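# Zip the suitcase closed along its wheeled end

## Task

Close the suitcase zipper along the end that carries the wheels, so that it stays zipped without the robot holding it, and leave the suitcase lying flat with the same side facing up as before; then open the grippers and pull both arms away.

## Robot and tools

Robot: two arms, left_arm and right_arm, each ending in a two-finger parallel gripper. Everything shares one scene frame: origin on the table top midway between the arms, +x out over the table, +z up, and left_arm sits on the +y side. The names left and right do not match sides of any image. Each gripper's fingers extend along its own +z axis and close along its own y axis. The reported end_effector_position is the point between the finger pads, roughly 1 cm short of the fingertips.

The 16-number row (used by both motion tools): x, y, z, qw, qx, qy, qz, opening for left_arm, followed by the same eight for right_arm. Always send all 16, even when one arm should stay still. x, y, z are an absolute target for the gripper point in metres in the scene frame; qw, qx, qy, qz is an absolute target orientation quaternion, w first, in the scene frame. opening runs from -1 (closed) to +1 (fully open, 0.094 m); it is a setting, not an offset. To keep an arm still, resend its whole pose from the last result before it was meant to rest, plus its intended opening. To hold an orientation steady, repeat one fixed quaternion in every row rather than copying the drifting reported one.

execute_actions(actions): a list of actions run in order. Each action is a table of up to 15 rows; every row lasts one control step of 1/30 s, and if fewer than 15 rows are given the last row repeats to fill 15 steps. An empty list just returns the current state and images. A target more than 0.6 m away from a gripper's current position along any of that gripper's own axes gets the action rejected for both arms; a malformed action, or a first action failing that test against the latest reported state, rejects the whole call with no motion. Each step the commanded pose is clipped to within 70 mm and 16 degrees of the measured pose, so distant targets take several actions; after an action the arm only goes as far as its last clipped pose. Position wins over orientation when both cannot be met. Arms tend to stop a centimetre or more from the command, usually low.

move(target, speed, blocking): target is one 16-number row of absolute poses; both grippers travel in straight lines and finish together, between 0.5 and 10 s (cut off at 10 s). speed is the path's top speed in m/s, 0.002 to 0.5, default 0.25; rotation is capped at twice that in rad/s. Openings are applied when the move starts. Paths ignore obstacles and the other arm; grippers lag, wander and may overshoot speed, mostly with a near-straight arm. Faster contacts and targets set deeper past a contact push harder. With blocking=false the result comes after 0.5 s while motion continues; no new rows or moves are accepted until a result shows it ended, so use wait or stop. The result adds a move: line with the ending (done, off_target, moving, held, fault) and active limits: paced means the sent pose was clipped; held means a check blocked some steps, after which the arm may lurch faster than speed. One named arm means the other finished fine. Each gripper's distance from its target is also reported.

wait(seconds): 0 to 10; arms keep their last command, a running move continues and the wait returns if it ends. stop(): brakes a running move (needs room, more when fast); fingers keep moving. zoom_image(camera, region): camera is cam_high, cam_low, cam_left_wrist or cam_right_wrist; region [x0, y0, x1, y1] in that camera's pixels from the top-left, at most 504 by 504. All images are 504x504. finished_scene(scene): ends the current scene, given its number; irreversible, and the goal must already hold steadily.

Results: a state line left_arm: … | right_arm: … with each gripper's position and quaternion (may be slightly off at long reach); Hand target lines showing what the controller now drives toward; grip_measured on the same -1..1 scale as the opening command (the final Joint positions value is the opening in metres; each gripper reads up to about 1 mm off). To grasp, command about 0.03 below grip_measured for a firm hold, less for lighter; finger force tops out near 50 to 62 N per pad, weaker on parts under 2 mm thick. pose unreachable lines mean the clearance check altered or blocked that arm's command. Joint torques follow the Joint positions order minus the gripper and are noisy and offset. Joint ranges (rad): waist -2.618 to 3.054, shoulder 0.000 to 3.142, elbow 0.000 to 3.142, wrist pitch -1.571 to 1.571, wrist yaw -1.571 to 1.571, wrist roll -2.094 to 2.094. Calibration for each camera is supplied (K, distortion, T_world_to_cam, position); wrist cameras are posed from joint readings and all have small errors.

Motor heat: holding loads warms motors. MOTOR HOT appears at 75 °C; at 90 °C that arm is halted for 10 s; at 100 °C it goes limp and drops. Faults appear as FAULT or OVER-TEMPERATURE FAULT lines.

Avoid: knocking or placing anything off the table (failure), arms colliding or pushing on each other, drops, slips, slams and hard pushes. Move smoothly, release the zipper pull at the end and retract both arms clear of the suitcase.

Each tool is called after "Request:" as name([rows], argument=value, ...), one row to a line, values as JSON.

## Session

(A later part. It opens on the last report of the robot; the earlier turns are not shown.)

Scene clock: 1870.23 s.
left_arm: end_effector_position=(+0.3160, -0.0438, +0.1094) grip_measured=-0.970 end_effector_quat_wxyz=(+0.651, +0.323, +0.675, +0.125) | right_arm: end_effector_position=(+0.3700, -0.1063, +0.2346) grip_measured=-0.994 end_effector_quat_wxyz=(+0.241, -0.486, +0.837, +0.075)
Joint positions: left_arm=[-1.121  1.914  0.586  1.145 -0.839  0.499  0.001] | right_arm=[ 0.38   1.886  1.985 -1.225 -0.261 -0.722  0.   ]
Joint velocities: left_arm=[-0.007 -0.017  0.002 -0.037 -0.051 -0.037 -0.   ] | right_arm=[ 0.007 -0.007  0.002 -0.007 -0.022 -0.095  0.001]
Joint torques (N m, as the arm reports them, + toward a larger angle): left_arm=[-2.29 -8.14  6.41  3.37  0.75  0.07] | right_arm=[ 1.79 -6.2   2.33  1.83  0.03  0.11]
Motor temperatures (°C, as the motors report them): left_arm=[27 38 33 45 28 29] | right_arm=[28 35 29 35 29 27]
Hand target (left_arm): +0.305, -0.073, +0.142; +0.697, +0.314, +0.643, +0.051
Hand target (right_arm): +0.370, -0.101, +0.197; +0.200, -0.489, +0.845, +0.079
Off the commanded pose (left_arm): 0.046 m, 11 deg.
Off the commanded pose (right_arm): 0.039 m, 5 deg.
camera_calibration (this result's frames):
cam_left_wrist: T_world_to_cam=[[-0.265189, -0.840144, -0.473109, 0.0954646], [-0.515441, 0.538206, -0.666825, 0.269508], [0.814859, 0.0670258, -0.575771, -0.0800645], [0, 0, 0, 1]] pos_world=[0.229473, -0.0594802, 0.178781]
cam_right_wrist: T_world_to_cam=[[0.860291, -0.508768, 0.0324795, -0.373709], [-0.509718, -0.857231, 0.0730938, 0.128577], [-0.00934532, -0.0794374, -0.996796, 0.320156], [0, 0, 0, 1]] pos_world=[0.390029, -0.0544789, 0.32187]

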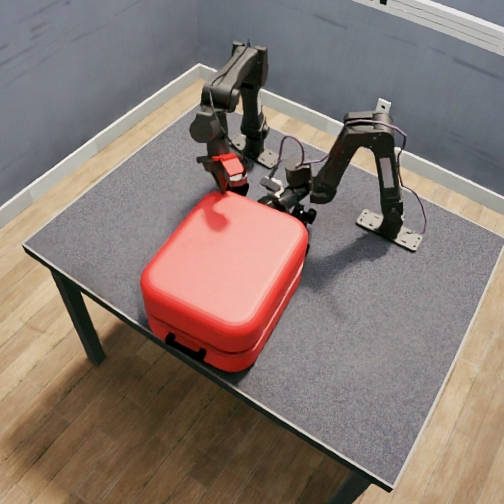

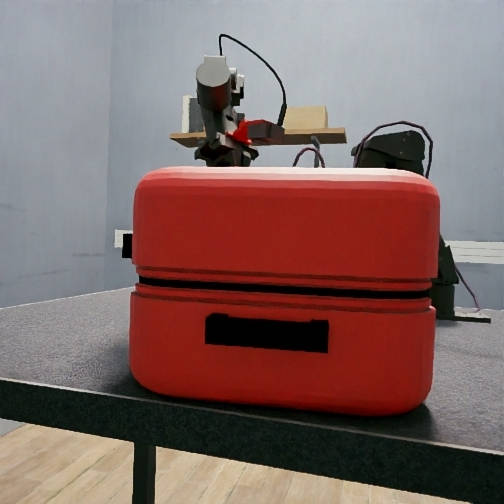

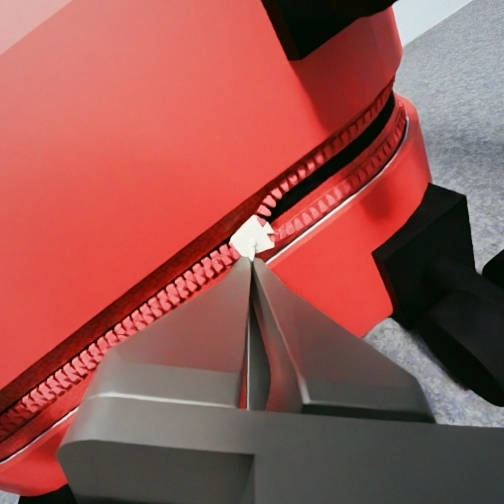

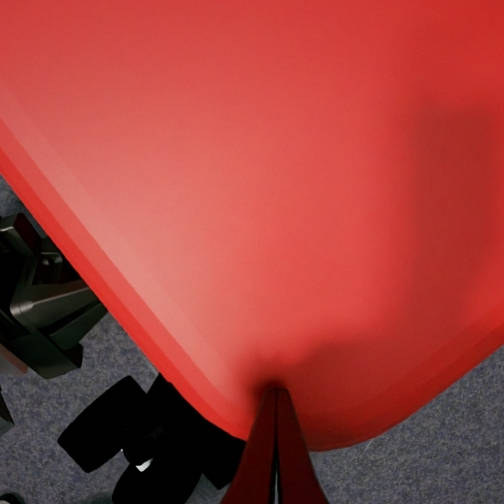

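Request:
execute_actions([
  [[0.307,-0.0786,0.14,0.6993,0.3146,0.6402,0.0469,-1,0.372,-0.0997,0.196,0.2,-0.489,0.845,0.08,-1],[0.3067,-0.0802,0.14,0.6994,0.3164,0.6392,0.0448,-1,0.372,-0.0993,0.196,0.2,-0.489,0.845,0.08,-1],[0.3063,-0.0818,0.14,0.6995,0.3183,0.6383,0.0428,-1,0.372,-0.099,0.196,0.2,-0.489,0.845,0.08,-1],[0.306,-0.0833,0.14,0.6996,0.3201,0.6373,0.0408,-1,0.372,-0.0987,0.196,0.2,-0.489,0.845,0.08,-1],[0.3057,-0.0849,0.14,0.6997,0.322,0.6364,0.0387,-1,0.372,-0.0983,0.196,0.2,-0.489,0.845,0.08,-1],[0.3054,-0.0865,0.14,0.6999,0.3238,0.6355,0.0367,-1,0.372,-0.098,0.196,0.2,-0.489,0.845,0.08,-1],[0.305,-0.0881,0.14,0.7,0.3257,0.6345,0.0347,-1,0.372,-0.0977,0.196,0.2,-0.489,0.845,0.08,-1],[0.3047,-0.0897,0.14,0.7001,0.3275,0.6336,0.0326,-1,0.372,-0.0973,0.196,0.2,-0.489,0.845,0.08,-1],[0.3044,-0.0913,0.14,0.7002,0.3294,0.6326,0.0306,-1,0.372,-0.097,0.196,0.2,-0.489,0.845,0.08,-1],[0.3041,-0.0928,0.14,0.7003,0.3312,0.6317,0.0286,-1,0.372,-0.0967,0.196,0.2,-0.489,0.845,0.08,-1],[0.3037,-0.0944,0.14,0.7004,0.3331,0.6307,0.0265,-1,0.372,-0.0963,0.196,0.2,-0.489,0.845,0.08,-1],[0.3034,-0.096,0.14,0.7005,0.3349,0.6298,0.0245,-1,0.372,-0.096,0.196,0.2,-0.489,0.845,0.08,-1]],
])

Request:
zoom_image(camera="cam_left_wrist", region=[200, 160, 340, 290])

Scene clock: 1883.07 s.
left_arm: end_effector_position=(+0.3158, -0.0445, +0.1093) grip_measured=-0.970 end_effector_quat_wxyz=(+0.651, +0.325, +0.675, +0.124) | right_arm: end_effector_position=(+0.3699, -0.1060, +0.2344) grip_measured=-0.994 end_effector_quat_wxyz=(+0.240, -0.484, +0.838, +0.070)
Joint positions: left_arm=[-1.121  1.914  0.586  1.145 -0.835  0.5    0.001] | right_arm=[ 0.387  1.886  1.985 -1.225 -0.247 -0.714  0.   ]
Joint velocities: left_arm=[ 0.002 -0.012  0.002  0.007  0.022  0.007  0.001] | right_arm=[ 0.002  0.022 -0.007 -0.007 -0.007 -0.022  0.001]
Joint torques (N m, as the arm reports them, + toward a larger angle): left_arm=[-3.38 -7.67  8.03  3.24  1.22  0.1 ] | right_arm=[ 2.19 -5.82  2.66  1.84 -0.07  0.11]
Motor temperatures (°C, as the motors report them): left_arm=[27 37 34 47 28 29] | right_arm=[28 35 29 35 29 27]
Hand target (left_arm): +0.298, -0.089, +0.144; +0.698, +0.335, +0.632, +0.029
Hand target (right_arm): +0.370, -0.097, +0.197; +0.200, -0.489, +0.845, +0.079
Off the commanded pose (left_arm): 0.061 m, 14 deg.
Off the commanded pose (right_arm): 0.040 m, 5 deg.
camera_calibration (this result's frames):
cam_left_wrist: T_world_to_cam=[[-0.268939, -0.838276, -0.474306, 0.0961625], [-0.513219, 0.541438, -0.665921, 0.269064], [0.815033, 0.0643304, -0.575833, -0.0800783], [0, 0, 0, 1]] pos_world=[0.229217, -0.0599192, 0.178674]
cam_right_wrist: T_world_to_cam=[[0.856829, -0.514132, 0.0388789, -0.374284], [-0.515537, -0.853106, 0.0801951, 0.129698], [-0.00806302, -0.0887571, -0.996021, 0.318326], [0, 0, 0, 1]] pos_world=[0.390128, -0.0535319, 0.32121]

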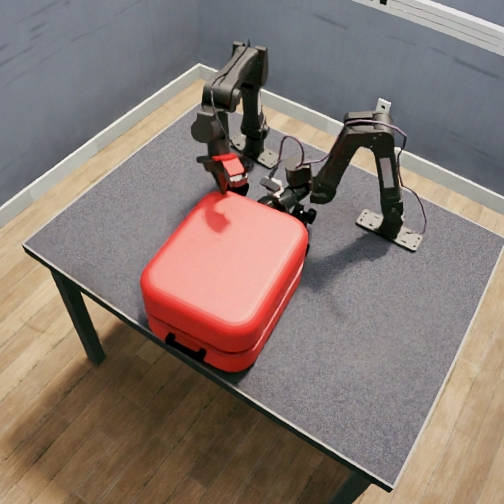

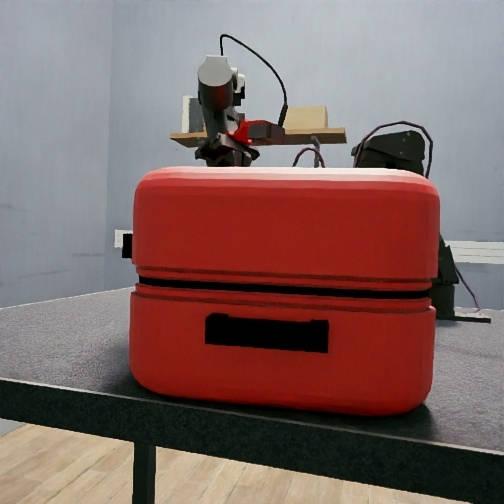

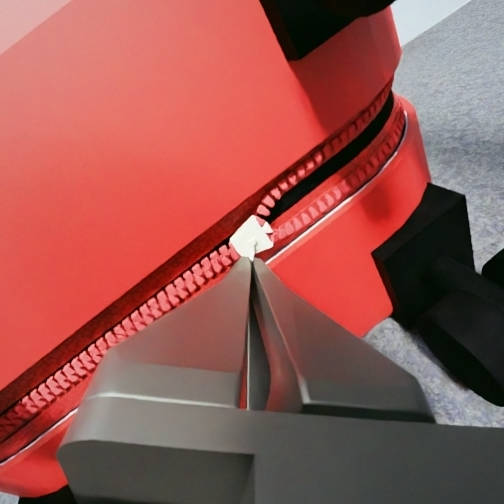

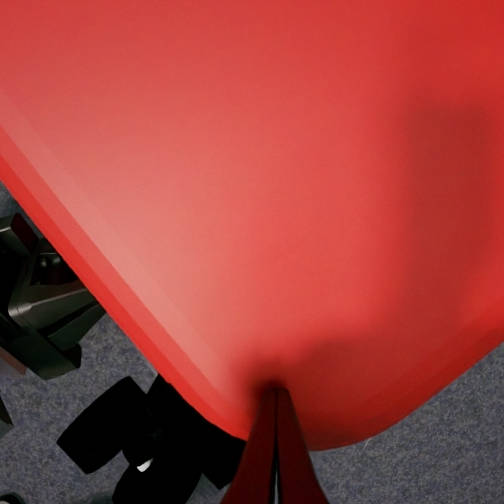

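Region (200, 160, 340, 290) of cam_left_wrist's 504x504 image, scaled by 3.600, with more detail than that image has; it fills the top 468 rows of this view, and the rest is white.

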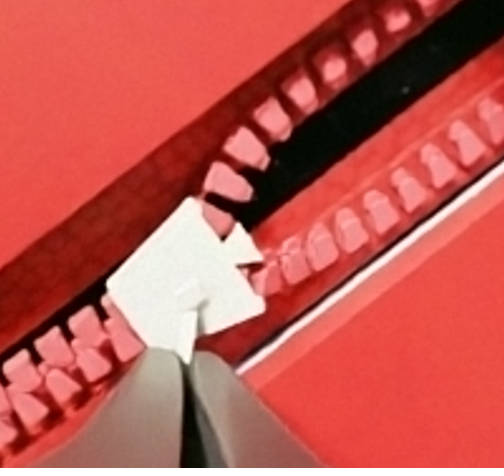

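Request:
execute_actions([
  [[0.3044,-0.096,0.14,0.7005,0.3349,0.6298,0.0245,-1,0.372,-0.096,0.196,0.2,-0.489,0.845,0.08,-1],[0.3054,-0.096,0.14,0.7005,0.3349,0.6298,0.0245,-1,0.372,-0.096,0.196,0.2,-0.489,0.845,0.08,-1],[0.3064,-0.096,0.14,0.7005,0.3349,0.6298,0.0245,-1,0.372,-0.096,0.196,0.2,-0.489,0.845,0.08,-1],[0.3074,-0.096,0.14,0.7005,0.3349,0.6298,0.0245,-1,0.372,-0.096,0.196,0.2,-0.489,0.845,0.08,-1],[0.3084,-0.096,0.14,0.7005,0.3349,0.6298,0.0245,-1,0.372,-0.096,0.196,0.2,-0.489,0.845,0.08,-1],[0.3094,-0.096,0.14,0.7005,0.3349,0.6298,0.0245,-1,0.372,-0.096,0.196,0.2,-0.489,0.845,0.08,-1],[0.3104,-0.096,0.14,0.7005,0.3349,0.6298,0.0245,-1,0.372,-0.096,0.196,0.2,-0.489,0.845,0.08,-1],[0.3114,-0.096,0.14,0.7005,0.3349,0.6298,0.0245,-1,0.372,-0.096,0.196,0.2,-0.489,0.845,0.08,-1],[0.3124,-0.096,0.14,0.7005,0.3349,0.6298,0.0245,-1,0.372,-0.096,0.196,0.2,-0.489,0.845,0.08,-1],[0.313,-0.096,0.14,0.7005,0.3349,0.6298,0.0245,-1,0.372,-0.096,0.196,0.2,-0.489,0.845,0.08,-1]],
])

Request:
zoom_image(camera="cam_left_wrist", region=[200, 160, 340, 290])

Scene clock: 1906.70 s.
left_arm: end_effector_position=(+0.3168, -0.0456, +0.1092) grip_measured=-0.970 end_effector_quat_wxyz=(+0.651, +0.329, +0.673, +0.120) | right_arm: end_effector_position=(+0.3708, -0.1068, +0.2347) grip_measured=-0.994 end_effector_quat_wxyz=(+0.241, -0.484, +0.839, +0.065)
Joint positions: left_arm=[-1.115  1.914  0.586  1.147 -0.818  0.504  0.001] | right_arm=[ 0.388  1.885  1.985 -1.222 -0.238 -0.712  0.   ]
Joint velocities: left_arm=[ 0.007 -0.002 -0.017  0.007  0.022 -0.007  0.001] | right_arm=[-0.022  0.007 -0.007 -0.022 -0.051  0.022 -0.001]
Joint torques (N m, as the arm reports them, + toward a larger angle): left_arm=[-1.72 -7.13  9.28  3.26  1.24  0.11] | right_arm=[ 2.1  -5.75  2.7   1.8  -0.14  0.1 ]
Motor temperatures (°C, as the motors report them): left_arm=[27 37 35 49 30 29] | right_arm=[28 35 29 35 29 27]
Hand target (left_arm): +0.307, -0.089, +0.144; +0.699, +0.335, +0.631, +0.030
Hand target (right_arm): +0.370, -0.097, +0.197; +0.200, -0.489, +0.845, +0.079
Off the commanded pose (left_arm): 0.059 m, 13 deg.
Off the commanded pose (right_arm): 0.040 m, 5 deg.
camera_calibration (this result's frames):
cam_left_wrist: T_world_to_cam=[[-0.278494, -0.834847, -0.474838, 0.0987109], [-0.507932, 0.547625, -0.664915, 0.268585], [0.815136, 0.056011, -0.576556, -0.0812024], [0, 0, 0, 1]] pos_world=[0.230104, -0.0601271, 0.17864]
cam_right_wrist: T_world_to_cam=[[0.854379, -0.517578, 0.0463608, -0.376721], [-0.51964, -0.850388, 0.0825523, 0.130753], [-0.00330261, -0.0946219, -0.995508, 0.316058], [0, 0, 0, 1]] pos_world=[0.390851, -0.0538863, 0.321309]

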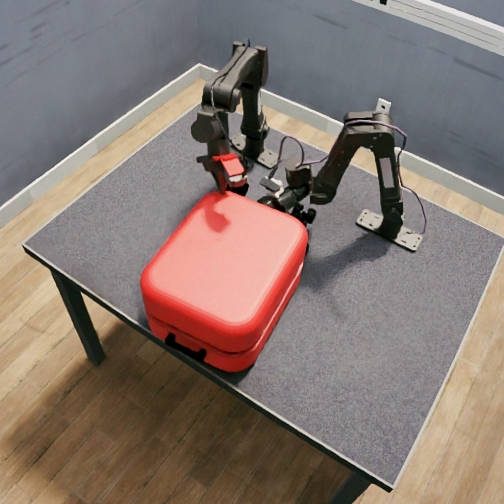

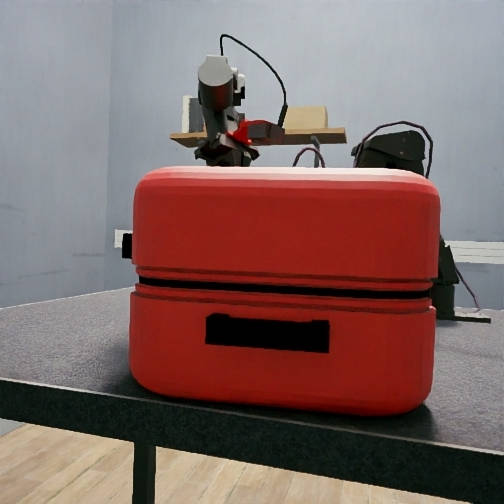

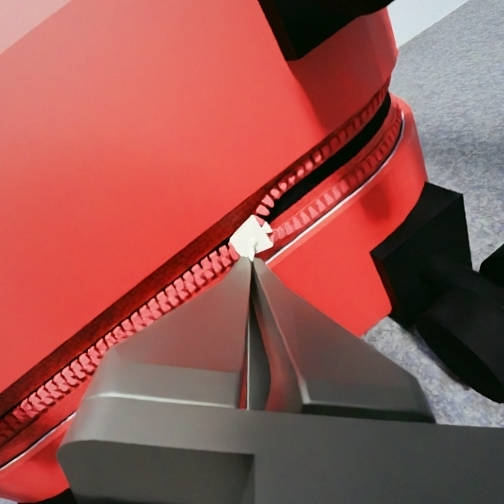

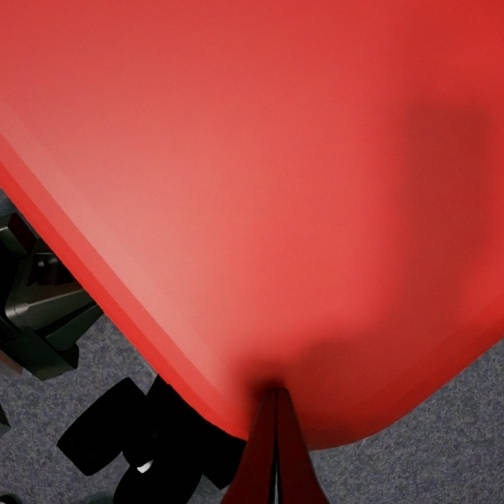

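Region (200, 160, 340, 290) of cam_left_wrist's 504x504 image, scaled by 3.600, with more detail than that image has; it fills the top 468 rows of this view, and the rest is white.

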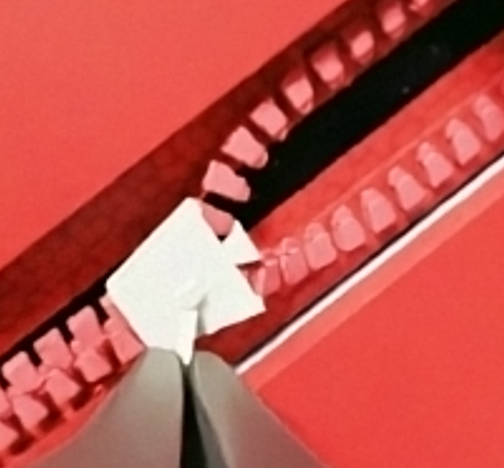

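Request:
zoom_image(camera="cam_left_wrist", region=[150, 220, 250, 320])

Region (150, 220, 250, 320) of cam_left_wrist's 504x504 image, scaled by 5.040, with more detail than that image has.

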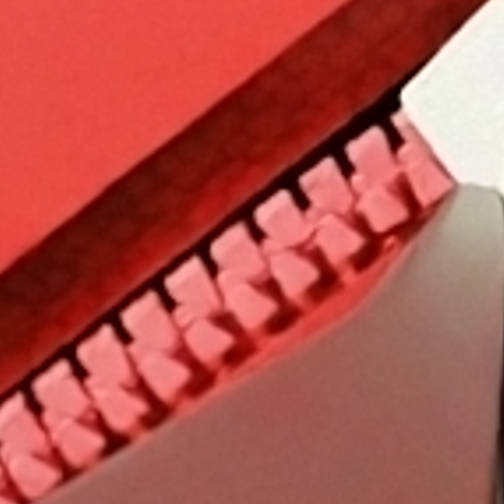

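Request:
execute_actions([
  [[0.3133,-0.0919,0.1375,0.6964,0.3344,0.6334,0.0325,-1,0.372,-0.0969,0.196,0.2,-0.489,0.845,0.08,-1],[0.3136,-0.0878,0.135,0.6923,0.3339,0.637,0.0404,-1,0.372,-0.0978,0.196,0.2,-0.489,0.845,0.08,-1],[0.3139,-0.0836,0.1325,0.6881,0.3334,0.6406,0.0484,-1,0.372,-0.0988,0.196,0.2,-0.489,0.845,0.08,-1],[0.3142,-0.0795,0.13,0.684,0.3329,0.6442,0.0563,-1,0.372,-0.0997,0.196,0.2,-0.489,0.845,0.08,-1],[0.3145,-0.0753,0.1275,0.6799,0.3324,0.6478,0.0643,-1,0.372,-0.1006,0.196,0.2,-0.489,0.845,0.08,-1],[0.3148,-0.0711,0.125,0.6758,0.332,0.6514,0.0723,-1,0.372,-0.1015,0.196,0.2,-0.489,0.845,0.08,-1],[0.3151,-0.0669,0.1225,0.6716,0.3315,0.655,0.0802,-1,0.372,-0.1024,0.196,0.2,-0.489,0.845,0.08,-1],[0.3154,-0.0627,0.12,0.6675,0.331,0.6586,0.0882,-1,0.372,-0.1033,0.196,0.2,-0.489,0.845,0.08,-1],[0.3157,-0.0585,0.1175,0.6634,0.3305,0.6622,0.0961,-1,0.372,-0.1043,0.196,0.2,-0.489,0.845,0.08,-1],[0.316,-0.0542,0.115,0.6593,0.33,0.6658,0.1041,-1,0.372,-0.1052,0.196,0.2,-0.489,0.845,0.08,-1],[0.3163,-0.0499,0.1125,0.6551,0.3295,0.6694,0.112,-1,0.372,-0.1061,0.196,0.2,-0.489,0.845,0.08,-1],[0.3166,-0.0456,0.11,0.651,0.329,0.673,0.12,-1,0.372,-0.107,0.196,0.2,-0.489,0.845,0.08,-1]],
  [[0.3166,-0.0456,0.11,0.651,0.329,0.673,0.12,-0.93,0.372,-0.107,0.196,0.2,-0.489,0.845,0.08,-1]],
])

Request:
zoom_image(camera="cam_left_wrist", region=[180, 160, 340, 310])

Scene clock: 1945.43 s.
left_arm: end_effector_position=(+0.3174, -0.0441, +0.1082) grip_measured=-0.931 end_effector_quat_wxyz=(+0.650, +0.328, +0.674, +0.124) | right_arm: end_effector_position=(+0.3712, -0.1074, +0.2352) grip_measured=-0.994 end_effector_quat_wxyz=(+0.243, -0.486, +0.837, +0.068)
Joint positions: left_arm=[-1.114  1.916  0.586  1.146 -0.824  0.504  0.003] | right_arm=[ 0.382  1.885  1.985 -1.221 -0.249 -0.723  0.   ]
Joint velocities: left_arm=[-0.002  0.012  0.007 -0.022  0.022 -0.037  0.   ] | right_arm=[-0.007  0.017 -0.007 -0.051 -0.051  0.051 -0.001]
Joint torques (N m, as the arm reports them, + toward a larger angle): left_arm=[-0.17 -7.71  4.62  2.14  0.    0.  ] | right_arm=[-0.03 -6.59  1.81  1.76 -0.14 -0.07]
Motor temperatures (°C, as the motors report them): left_arm=[27 36 36 50 30 29] | right_arm=[28 35 29 35 29 27]
Hand target (left_arm): +0.317, -0.046, +0.110; +0.651, +0.329, +0.673, +0.120
Hand target (right_arm): +0.370, -0.107, +0.197; +0.200, -0.489, +0.845, +0.080
Off the commanded pose (left_arm): 0.002 m, 0 deg.
Off the commanded pose (right_arm): 0.039 m, 5 deg.
camera_calibration (this result's frames):
cam_left_wrist: T_world_to_cam=[[-0.2728, -0.835121, -0.477654, 0.098112], [-0.512223, 0.546344, -0.662673, 0.26853], [0.814375, 0.0638877, -0.576811, -0.0817403], [0, 0, 0, 1]] pos_world=[0.23088, -0.0595524, 0.177663]
cam_right_wrist: T_world_to_cam=[[0.858542, -0.510771, 0.0449235, -0.37788], [-0.512743, -0.855114, 0.0766451, 0.128721], [-0.000733378, -0.0888373, -0.996046, 0.316287], [0, 0, 0, 1]] pos_world=[0.390659, -0.0548411, 0.322146]

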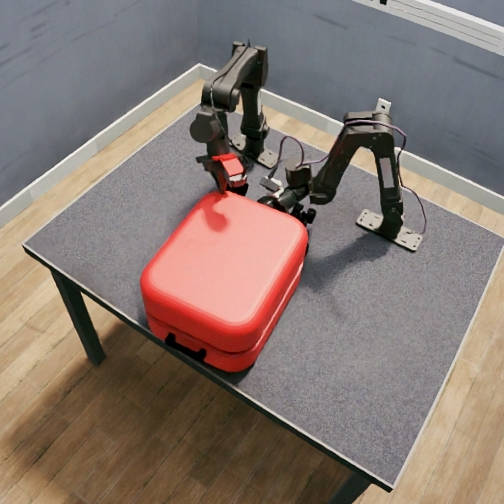

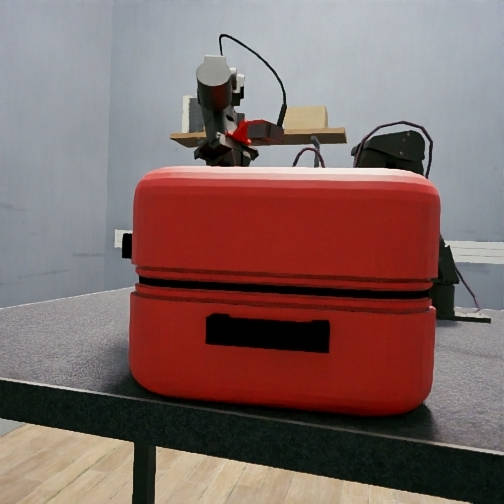

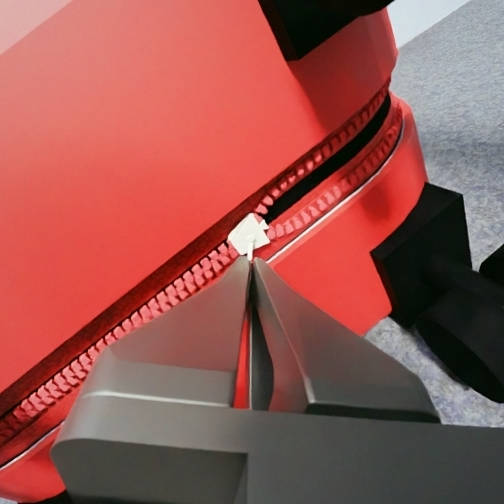

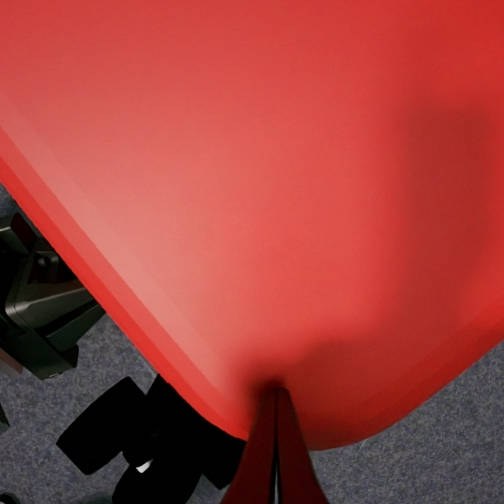

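Region (180, 160, 340, 310) of cam_left_wrist's 504x504 image, scaled by 3.150, with more detail than that image has; it fills the top 472 rows of this view, and the rest is white.

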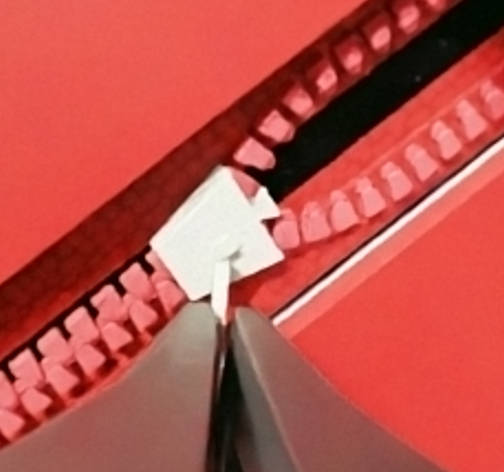

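Request:
execute_actions([
  [[0.3166,-0.0452,0.111,0.651,0.329,0.673,0.12,-0.93,0.372,-0.107,0.196,0.2,-0.489,0.845,0.08,-1],[0.3166,-0.045,0.112,0.651,0.329,0.673,0.12,-0.93,0.372,-0.107,0.196,0.2,-0.489,0.845,0.08,-1],[0.3166,-0.0448,0.113,0.651,0.329,0.673,0.12,-0.93,0.372,-0.107,0.196,0.2,-0.489,0.845,0.08,-1],[0.3166,-0.0446,0.114,0.651,0.329,0.673,0.12,-0.93,0.372,-0.107,0.196,0.2,-0.489,0.845,0.08,-1],[0.3166,-0.0444,0.115,0.651,0.329,0.673,0.12,-0.93,0.372,-0.107,0.196,0.2,-0.489,0.845,0.08,-1],[0.3166,-0.0442,0.116,0.651,0.329,0.673,0.12,-0.93,0.372,-0.107,0.196,0.2,-0.489,0.845,0.08,-1],[0.3166,-0.044,0.117,0.651,0.329,0.673,0.12,-0.93,0.372,-0.107,0.196,0.2,-0.489,0.845,0.08,-1]],
])

Request:
zoom_image(camera="cam_left_wrist", region=[180, 160, 340, 310])

Scene clock: 1956.27 s.
left_arm: end_effector_position=(+0.3171, -0.0440, +0.1120) grip_measured=-0.931 end_effector_quat_wxyz=(+0.650, +0.328, +0.674, +0.123) | right_arm: end_effector_position=(+0.3712, -0.1074, +0.2352) grip_measured=-0.994 end_effector_quat_wxyz=(+0.243, -0.486, +0.836, +0.068)
Joint positions: left_arm=[-1.114  1.899  0.586  1.13  -0.823  0.504  0.003] | right_arm=[ 0.382  1.885  1.985 -1.221 -0.249 -0.724  0.   ]
Joint velocities: left_arm=[ 0.017 -0.017  0.002 -0.022 -0.022 -0.022 -0.   ] | right_arm=[-0.017  0.012  0.002 -0.007 -0.051 -0.022 -0.001]
Joint torques (N m, as the arm reports them, + toward a larger angle): left_arm=[ 0.15 -8.87  4.36  1.98 -0.03  0.  ] | right_arm=[-0.03 -6.57  1.81  1.76 -0.14 -0.06]
Motor temperatures (°C, as the motors report them): left_arm=[27 37 35 47 29 29] | right_arm=[28 35 29 34 29 27]
Hand target (left_arm): +0.317, -0.044, +0.117; +0.651, +0.329, +0.673, +0.120
Hand target (right_arm): +0.370, -0.108, +0.197; +0.200, -0.489, +0.845, +0.079
Off the commanded pose (left_arm): 0.005 m, 0 deg.
Off the commanded pose (right_arm): 0.039 m, 5 deg.
camera_calibration (this result's frames):
cam_left_wrist: T_world_to_cam=[[-0.273923, -0.835258, -0.476771, 0.100156], [-0.511222, 0.546352, -0.663439, 0.270563], [0.814627, 0.062005, -0.576661, -0.0795713], [0, 0, 0, 1]] pos_world=[0.230574, -0.0592325, 0.181368]
cam_right_wrist: T_world_to_cam=[[0.858706, -0.51048, 0.0451046, -0.377952], [-0.512468, -0.855275, 0.0766874, 0.128592], [-0.000570542, -0.0889666, -0.996034, 0.31621], [0, 0, 0, 1]] pos_world=[0.39063, -0.0548234, 0.322142]

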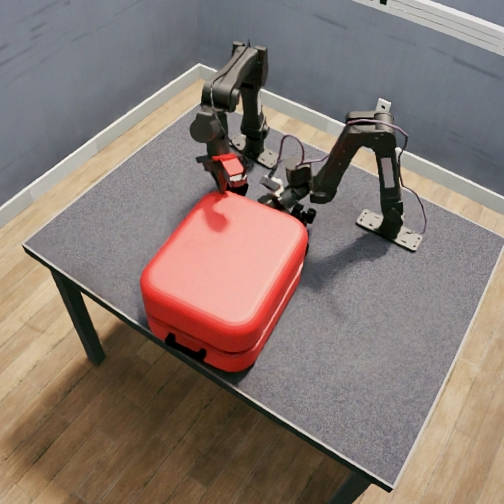

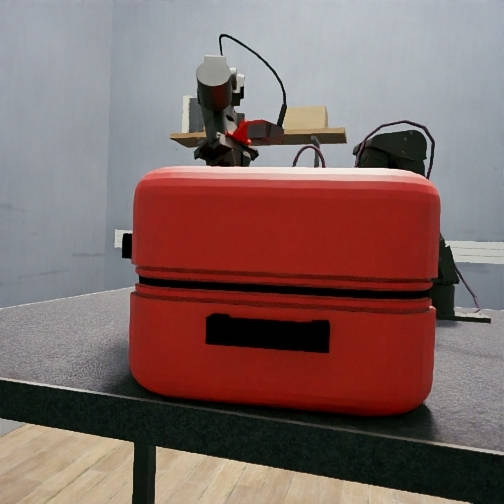

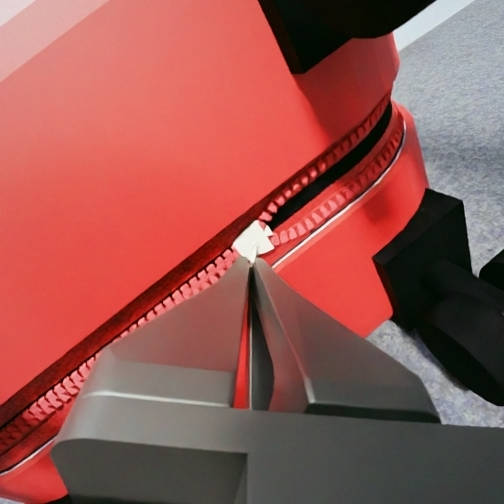

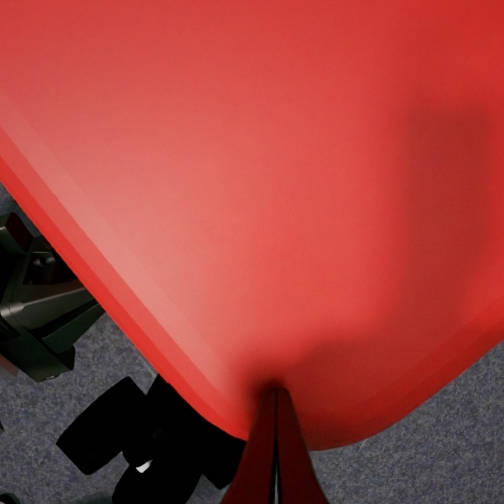

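Region (180, 160, 340, 310) of cam_left_wrist's 504x504 image, scaled by 3.150, with more detail than that image has; it fills the top 472 rows of this view, and the rest is white.

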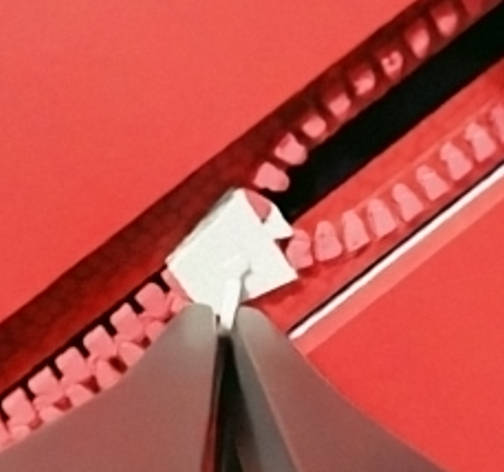

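Request:
execute_actions([
  [[0.3166,-0.046,0.116,0.651,0.329,0.673,0.12,-1,0.372,-0.107,0.196,0.2,-0.489,0.845,0.08,-1]],
])

Request:
zoom_image(camera="cam_left_wrist", region=[180, 160, 340, 310])

Scene clock: 1959.53 s.
left_arm: end_effector_position=(+0.3170, -0.0444, +0.1115) grip_measured=-0.972 end_effector_quat_wxyz=(+0.650, +0.330, +0.674, +0.122) | right_arm: end_effector_position=(+0.3712, -0.1074, +0.2352) grip_measured=-0.994 end_effector_quat_wxyz=(+0.243, -0.486, +0.836, +0.068)
Joint positions: left_arm=[-1.114  1.899  0.586  1.128 -0.82   0.504  0.001] | right_arm=[ 0.382  1.885  1.985 -1.221 -0.249 -0.724  0.   ]
Joint velocities: left_arm=[ 0.002 -0.002 -0.007 -0.007  0.022 -0.022  0.   ] | right_arm=[ 0.002 -0.012 -0.002  0.007  0.022 -0.066  0.   ]
Joint torques (N m, as the arm reports them, + toward a larger angle): left_arm=[-0.3  -8.43  5.15  2.02 -0.05 -0.02] | right_arm=[-0.05 -6.58  1.81  1.76 -0.14 -0.07]
Motor temperatures (°C, as the motors report them): left_arm=[27 37 35 47 29 29] | right_arm=[28 35 29 34 29 27]
Hand target (left_arm): +0.317, -0.046, +0.116; +0.651, +0.329, +0.673, +0.120
Hand target (right_arm): +0.370, -0.108, +0.197; +0.200, -0.489, +0.845, +0.080
Off the commanded pose (left_arm): 0.005 m, 0 deg.
Off the commanded pose (right_arm): 0.039 m, 5 deg.
camera_calibration (this result's frames):
cam_left_wrist: T_world_to_cam=[[-0.27682, -0.833669, -0.477878, 0.100668], [-0.510765, 0.548895, -0.66169, 0.270128], [0.813935, 0.0609145, -0.577754, -0.0794026], [0, 0, 0, 1]] pos_world=[0.230467, -0.059512, 0.180973]
cam_right_wrist: T_world_to_cam=[[0.858706, -0.51048, 0.0451046, -0.377952], [-0.512468, -0.855275, 0.0766874, 0.128592], [-0.000570542, -0.0889666, -0.996034, 0.31621], [0, 0, 0, 1]] pos_world=[0.39063, -0.0548234, 0.322142]

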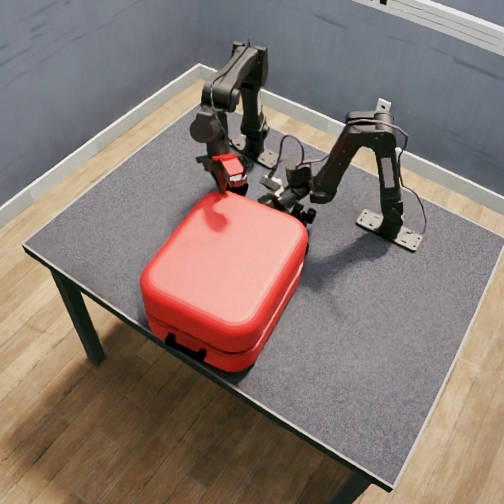

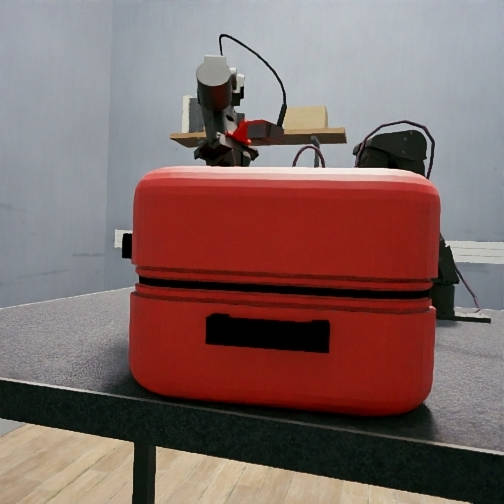

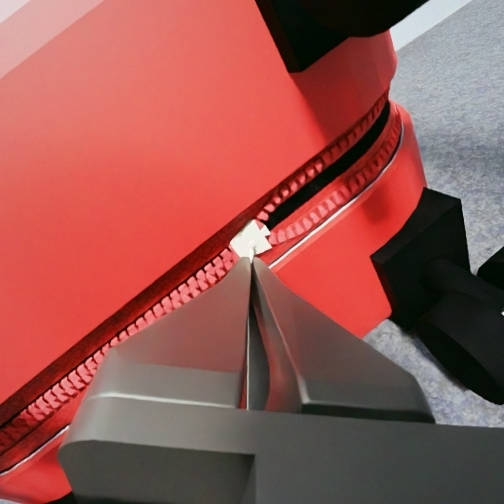

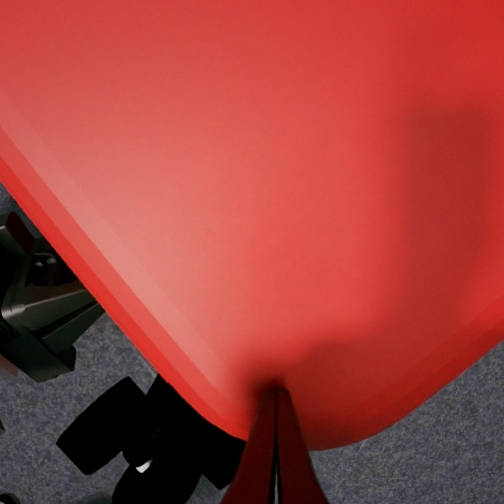

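Region (180, 160, 340, 310) of cam_left_wrist's 504x504 image, scaled by 3.150, with more detail than that image has; it fills the top 472 rows of this view, and the rest is white.

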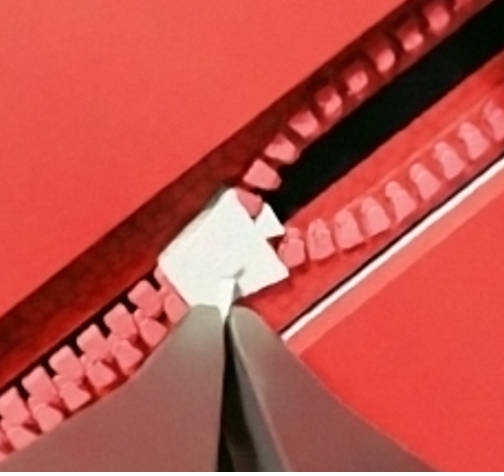

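Request:
execute_actions(actions=[])

Scene clock: 1978.50 s.
left_arm: end_effector_position=(+0.3170, -0.0444, +0.1115) grip_measured=-0.972 end_effector_quat_wxyz=(+0.650, +0.330, +0.674, +0.122) | right_arm: end_effector_position=(+0.3712, -0.1074, +0.2352) grip_measured=-0.994 end_effector_quat_wxyz=(+0.243, -0.486, +0.836, +0.068)
Joint positions: left_arm=[-1.114  1.899  0.586  1.128 -0.82   0.504  0.001] | right_arm=[ 0.382  1.885  1.985 -1.221 -0.249 -0.724  0.   ]
Joint velocities: left_arm=[-0.002 -0.017 -0.017 -0.051 -0.022  0.037  0.   ] | right_arm=[-0.017  0.002 -0.012  0.022 -0.007 -0.007  0.   ]
Joint torques (N m, as the arm reports them, + toward a larger angle): left_arm=[-0.15 -8.25  5.04  1.99 -0.06 -0.03] | right_arm=[-0.06 -6.58  1.82  1.77 -0.13 -0.06]
Motor temperatures (°C, as the motors report them): left_arm=[27 37 34 44 28 29] | right_arm=[28 35 29 34 29 27]
Hand target (left_arm): +0.317, -0.046, +0.116; +0.651, +0.329, +0.673, +0.120
Hand target (right_arm): +0.370, -0.108, +0.197; +0.200, -0.489, +0.845, +0.080
Off the commanded pose (left_arm): 0.005 m, 0 deg.
Off the commanded pose (right_arm): 0.039 m, 5 deg.
camera_calibration (this result's frames):
cam_left_wrist: T_world_to_cam=[[-0.27682, -0.833669, -0.477878, 0.100668], [-0.510765, 0.548895, -0.66169, 0.270128], [0.813935, 0.0609145, -0.577754, -0.0794026], [0, 0, 0, 1]] pos_world=[0.230467, -0.059512, 0.180973]
cam_right_wrist: T_world_to_cam=[[0.858706, -0.51048, 0.0451046, -0.377952], [-0.512468, -0.855275, 0.0766874, 0.128592], [-0.000570542, -0.0889666, -0.996034, 0.31621], [0, 0, 0, 1]] pos_world=[0.39063, -0.0548234, 0.322142]

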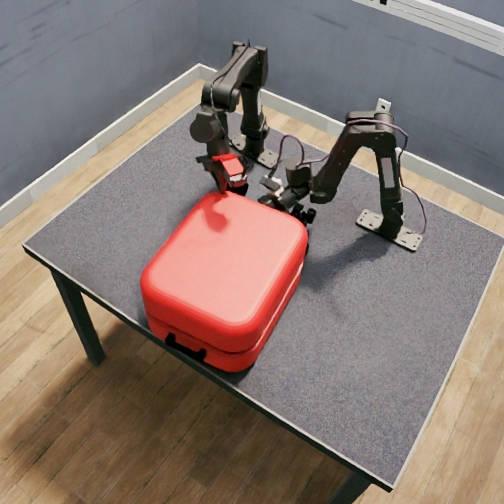

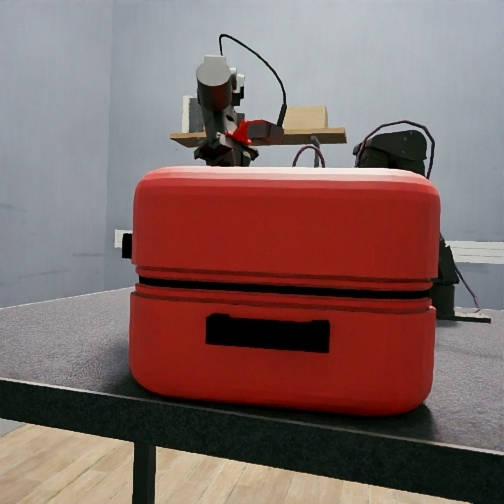

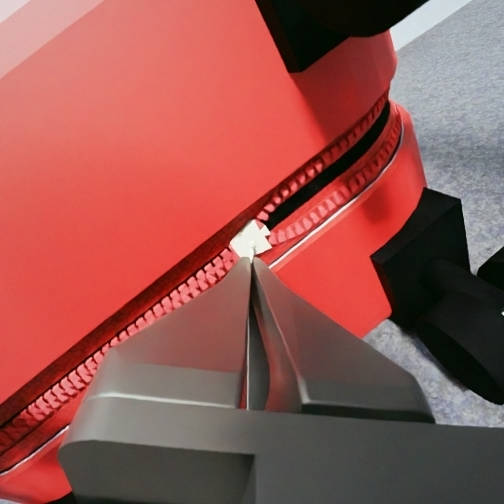

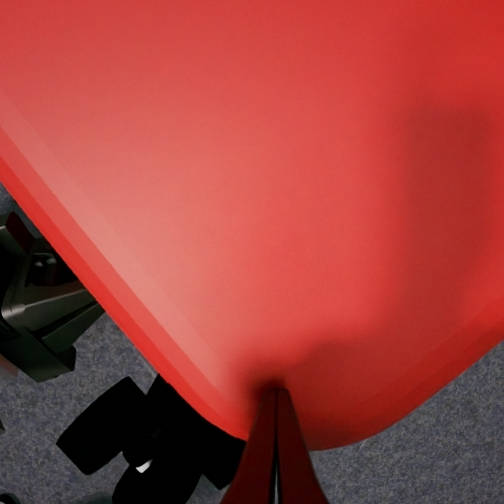

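Request:
execute_actions([
  [[0.3163,-0.048,0.116,0.651,0.332,0.672,0.117,-1,0.372,-0.106,0.196,0.2,-0.489,0.845,0.08,-1],[0.3160,-0.050,0.116,0.651,0.335,0.670,0.115,-1,0.372,-0.1055,0.196,0.2,-0.489,0.845,0.08,-1],[0.3157,-0.052,0.116,0.652,0.338,0.669,0.112,-1,0.372,-0.105,0.196,0.2,-0.489,0.845,0.08,-1],[0.3154,-0.054,0.116,0.652,0.341,0.667,0.109,-1,0.372,-0.1045,0.196,0.2,-0.489,0.845,0.08,-1],[0.3151,-0.056,0.116,0.652,0.345,0.666,0.107,-1,0.372,-0.104,0.196,0.2,-0.489,0.845,0.08,-1],[0.3148,-0.058,0.116,0.652,0.348,0.664,0.104,-1,0.372,-0.1035,0.196,0.2,-0.489,0.845,0.08,-1],[0.3145,-0.060,0.116,0.653,0.351,0.663,0.101,-1,0.372,-0.103,0.196,0.2,-0.489,0.845,0.08,-1],[0.3142,-0.062,0.116,0.653,0.354,0.661,0.099,-1,0.372,-0.1025,0.196,0.2,-0.489,0.845,0.08,-1],[0.3139,-0.064,0.116,0.653,0.357,0.660,0.096,-1,0.372,-0.102,0.196,0.2,-0.489,0.845,0.08,-1],[0.3136,-0.066,0.116,0.653,0.360,0.658,0.093,-1,0.372,-0.1015,0.196,0.2,-0.489,0.845,0.08,-1],[0.3133,-0.068,0.116,0.654,0.363,0.657,0.091,-1,0.372,-0.101,0.196,0.2,-0.489,0.845,0.08,-1],[0.3130,-0.070,0.116,0.654,0.367,0.655,0.088,-1,0.372,-0.1005,0.196,0.2,-0.489,0.845,0.08,-1],[0.3127,-0.072,0.116,0.654,0.370,0.654,0.085,-1,0.372,-0.100,0.196,0.2,-0.489,0.845,0.08,-1],[0.3124,-0.074,0.116,0.654,0.373,0.652,0.083,-1,0.372,-0.0995,0.196,0.2,-0.489,0.845,0.08,-1],[0.3122,-0.075,0.116,0.6544,0.3759,0.6511,0.0803,-1,0.372,-0.099,0.196,0.2,-0.489,0.845,0.08,-1]],
  [[0.3122,-0.075,0.116,0.6544,0.3759,0.6511,0.0803,-1,0.372,-0.099,0.196,0.2,-0.489,0.845,0.08,-1]],
])

Scene clock: 1991.63 s.
left_arm: end_effector_position=(+0.3162, -0.0469, +0.1111) grip_measured=-0.972 end_effector_quat_wxyz=(+0.648, +0.342, +0.668, +0.125) | right_arm: end_effector_position=(+0.3712, -0.1074, +0.2352) grip_measured=-0.994 end_effector_quat_wxyz=(+0.243, -0.485, +0.837, +0.069)
Joint positions: left_arm=[-1.114  1.899  0.586  1.128 -0.806  0.529  0.001] | right_arm=[ 0.382  1.885  1.985 -1.221 -0.249 -0.72   0.   ]
Joint velocities: left_arm=[ 0.002  0.002  0.017  0.007 -0.051  0.022 -0.001] | right_arm=[ 0.007  0.002 -0.012 -0.007  0.022 -0.022  0.   ]
Joint torques (N m, as the arm reports them, + toward a larger angle): left_arm=[-0.83 -7.55  7.39  1.95  0.96  0.09] | right_arm=[ 1.91 -5.95  2.47  1.79 -0.06  0.1 ]
Motor temperatures (°C, as the motors report them): left_arm=[27 37 34 44 28 29] | right_arm=[28 35 29 34 29 27]
Hand target (left_arm): +0.310, -0.073, +0.117; +0.655, +0.375, +0.651, +0.082
Hand target (right_arm): +0.370, -0.100, +0.197; +0.200, -0.489, +0.845, +0.079
Off the commanded pose (left_arm): 0.029 m, 7 deg.
Off the commanded pose (right_arm): 0.040 m, 5 deg.
camera_calibration (this result's frames):
cam_left_wrist: T_world_to_cam=[[-0.289075, -0.817798, -0.497636, 0.105068], [-0.498178, 0.572406, -0.651284, 0.266832], [0.817468, 0.0596415, -0.572877, -0.0805699], [0, 0, 0, 1]] pos_world=[0.229166, -0.0620059, 0.179912]
cam_right_wrist: T_world_to_cam=[[0.857061, -0.513393, 0.0432932, -0.377228], [-0.51521, -0.853664, 0.0762669, 0.129882], [-0.00219703, -0.0876705, -0.996147, 0.316979], [0, 0, 0, 1]] pos_world=[0.390921, -0.0550011, 0.322184]

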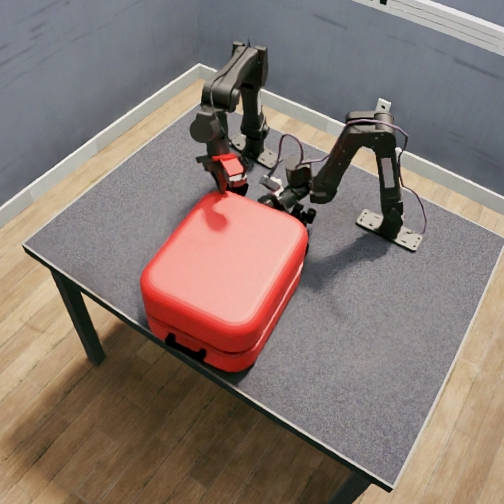

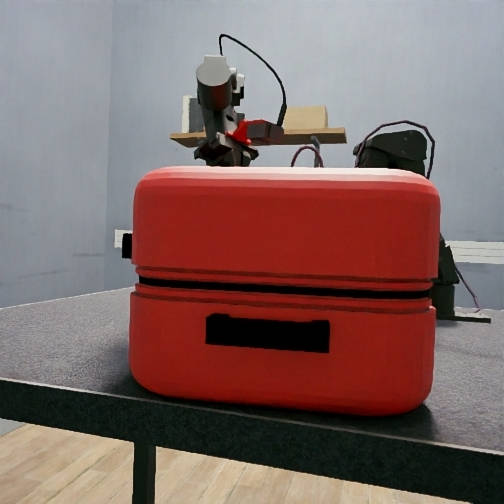

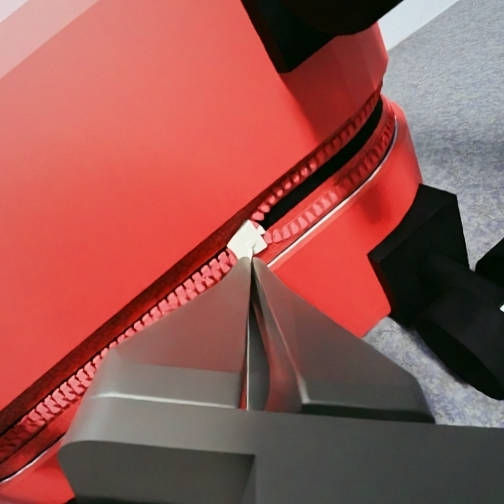

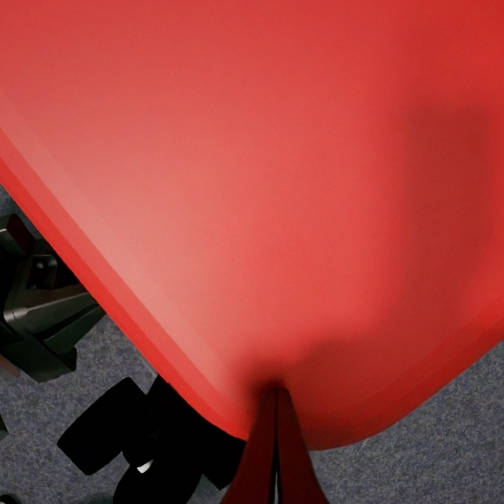

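Request:
execute_actions([
  [[0.3118,-0.076,0.116,0.6545,0.3770,0.6504,0.0792,-1,0.372,-0.099,0.196,0.2,-0.489,0.845,0.08,-1],[0.3114,-0.077,0.116,0.6546,0.3781,0.6498,0.0780,-1,0.372,-0.099,0.196,0.2,-0.489,0.845,0.08,-1],[0.3110,-0.078,0.116,0.6548,0.3793,0.6491,0.0769,-1,0.372,-0.099,0.196,0.2,-0.489,0.845,0.08,-1],[0.3106,-0.079,0.116,0.6549,0.3804,0.6484,0.0757,-1,0.372,-0.099,0.196,0.2,-0.489,0.845,0.08,-1],[0.3102,-0.080,0.116,0.6550,0.3815,0.6478,0.0746,-1,0.372,-0.098,0.196,0.2,-0.489,0.845,0.08,-1],[0.3098,-0.081,0.116,0.6552,0.3827,0.6471,0.0735,-1,0.372,-0.098,0.196,0.2,-0.489,0.845,0.08,-1],[0.3094,-0.082,0.116,0.6553,0.3838,0.6464,0.0723,-1,0.372,-0.098,0.196,0.2,-0.489,0.845,0.08,-1],[0.3090,-0.083,0.116,0.6554,0.3849,0.6457,0.0712,-1,0.372,-0.098,0.196,0.2,-0.489,0.845,0.08,-1],[0.3086,-0.084,0.116,0.6556,0.3861,0.6451,0.0700,-1,0.372,-0.098,0.196,0.2,-0.489,0.845,0.08,-1],[0.3082,-0.085,0.116,0.6557,0.3872,0.6444,0.0689,-1,0.372,-0.098,0.196,0.2,-0.489,0.845,0.08,-1]],
  [[0.3082,-0.085,0.116,0.6557,0.3872,0.6444,0.0689,-1,0.372,-0.098,0.196,0.2,-0.489,0.845,0.08,-1]],
])

Scene clock: 2005.83 s.
left_arm: end_effector_position=(+0.3162, -0.0471, +0.1111) grip_measured=-0.972 end_effector_quat_wxyz=(+0.648, +0.344, +0.667, +0.126) | right_arm: end_effector_position=(+0.3712, -0.1074, +0.2351) grip_measured=-0.994 end_effector_quat_wxyz=(+0.242, -0.484, +0.838, +0.067)
Joint positions: left_arm=[-1.114  1.899  0.586  1.128 -0.804  0.534  0.001] | right_arm=[ 0.383  1.885  1.985 -1.221 -0.245 -0.717  0.   ]
Joint velocities: left_arm=[-0.012 -0.012 -0.017  0.007 -0.007  0.007 -0.   ] | right_arm=[-0.002  0.012  0.017  0.037  0.022  0.007 -0.   ]
Joint torques (N m, as the arm reports them, + toward a larger angle): left_arm=[-1.67 -7.45  8.01  1.98  1.12  0.08] | right_arm=[ 1.99 -5.9   2.56  1.8  -0.08  0.1 ]
Motor temperatures (°C, as the motors report them): left_arm=[27 37 35 43 28 29] | right_arm=[28 35 29 34 29 27]
Hand target (left_arm): +0.305, -0.082, +0.118; +0.657, +0.386, +0.644, +0.071
Hand target (right_arm): +0.370, -0.099, +0.197; +0.200, -0.489, +0.845, +0.079
Off the commanded pose (left_arm): 0.039 m, 9 deg.
Off the commanded pose (right_arm): 0.040 m, 5 deg.
camera_calibration (this result's frames):
cam_left_wrist: T_world_to_cam=[[-0.290267, -0.815081, -0.501385, 0.105738], [-0.496316, 0.576194, -0.649362, 0.266292], [0.818178, 0.0603571, -0.571788, -0.0808215], [0, 0, 0, 1]] pos_world=[0.228984, -0.0623724, 0.179723]
cam_right_wrist: T_world_to_cam=[[0.855959, -0.515108, 0.0447034, -0.377317], [-0.517039, -0.852368, 0.0783569, 0.130237], [-0.00225851, -0.0901837, -0.995923, 0.316532], [0, 0, 0, 1]] pos_world=[0.39102, -0.0548035, 0.321904]

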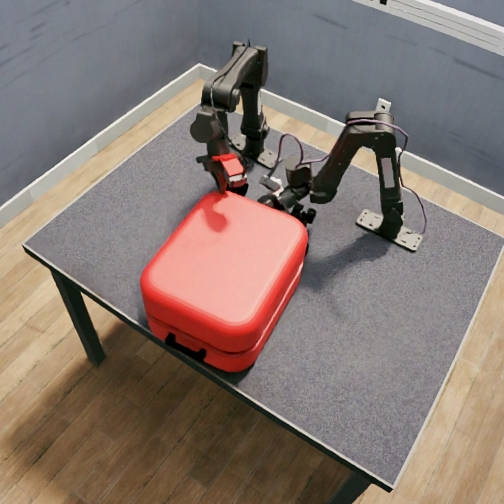

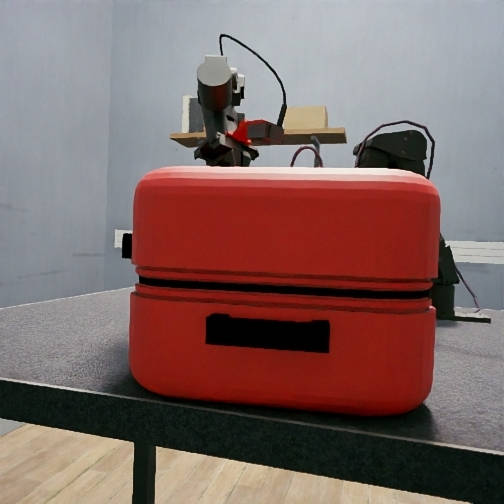

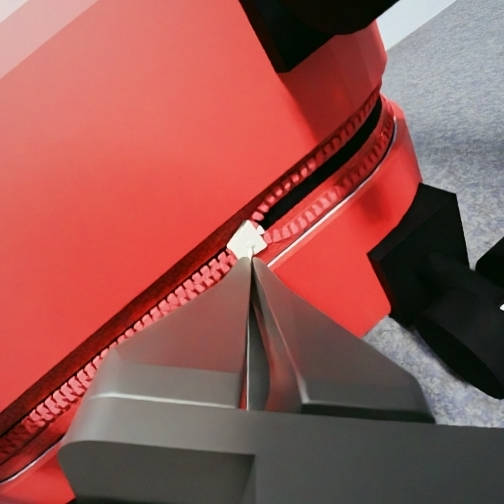

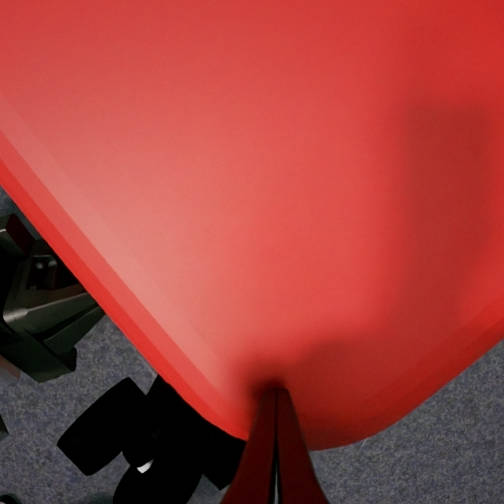

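Request:
zoom_image(camera="cam_left_wrist", region=[190, 170, 340, 300])

Region (190, 170, 340, 300) of cam_left_wrist's 504x504 image, scaled by 3.360, with more detail than that image has; it fills the top 437 rows of this view, and the rest is white.

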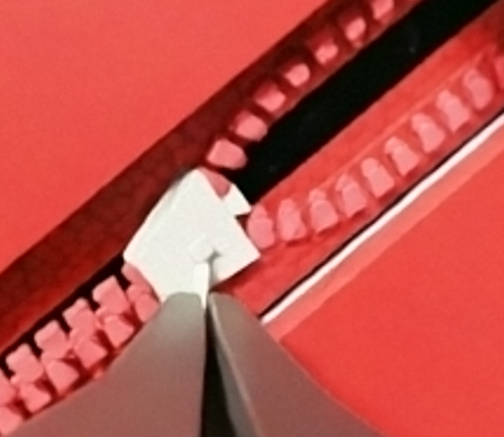

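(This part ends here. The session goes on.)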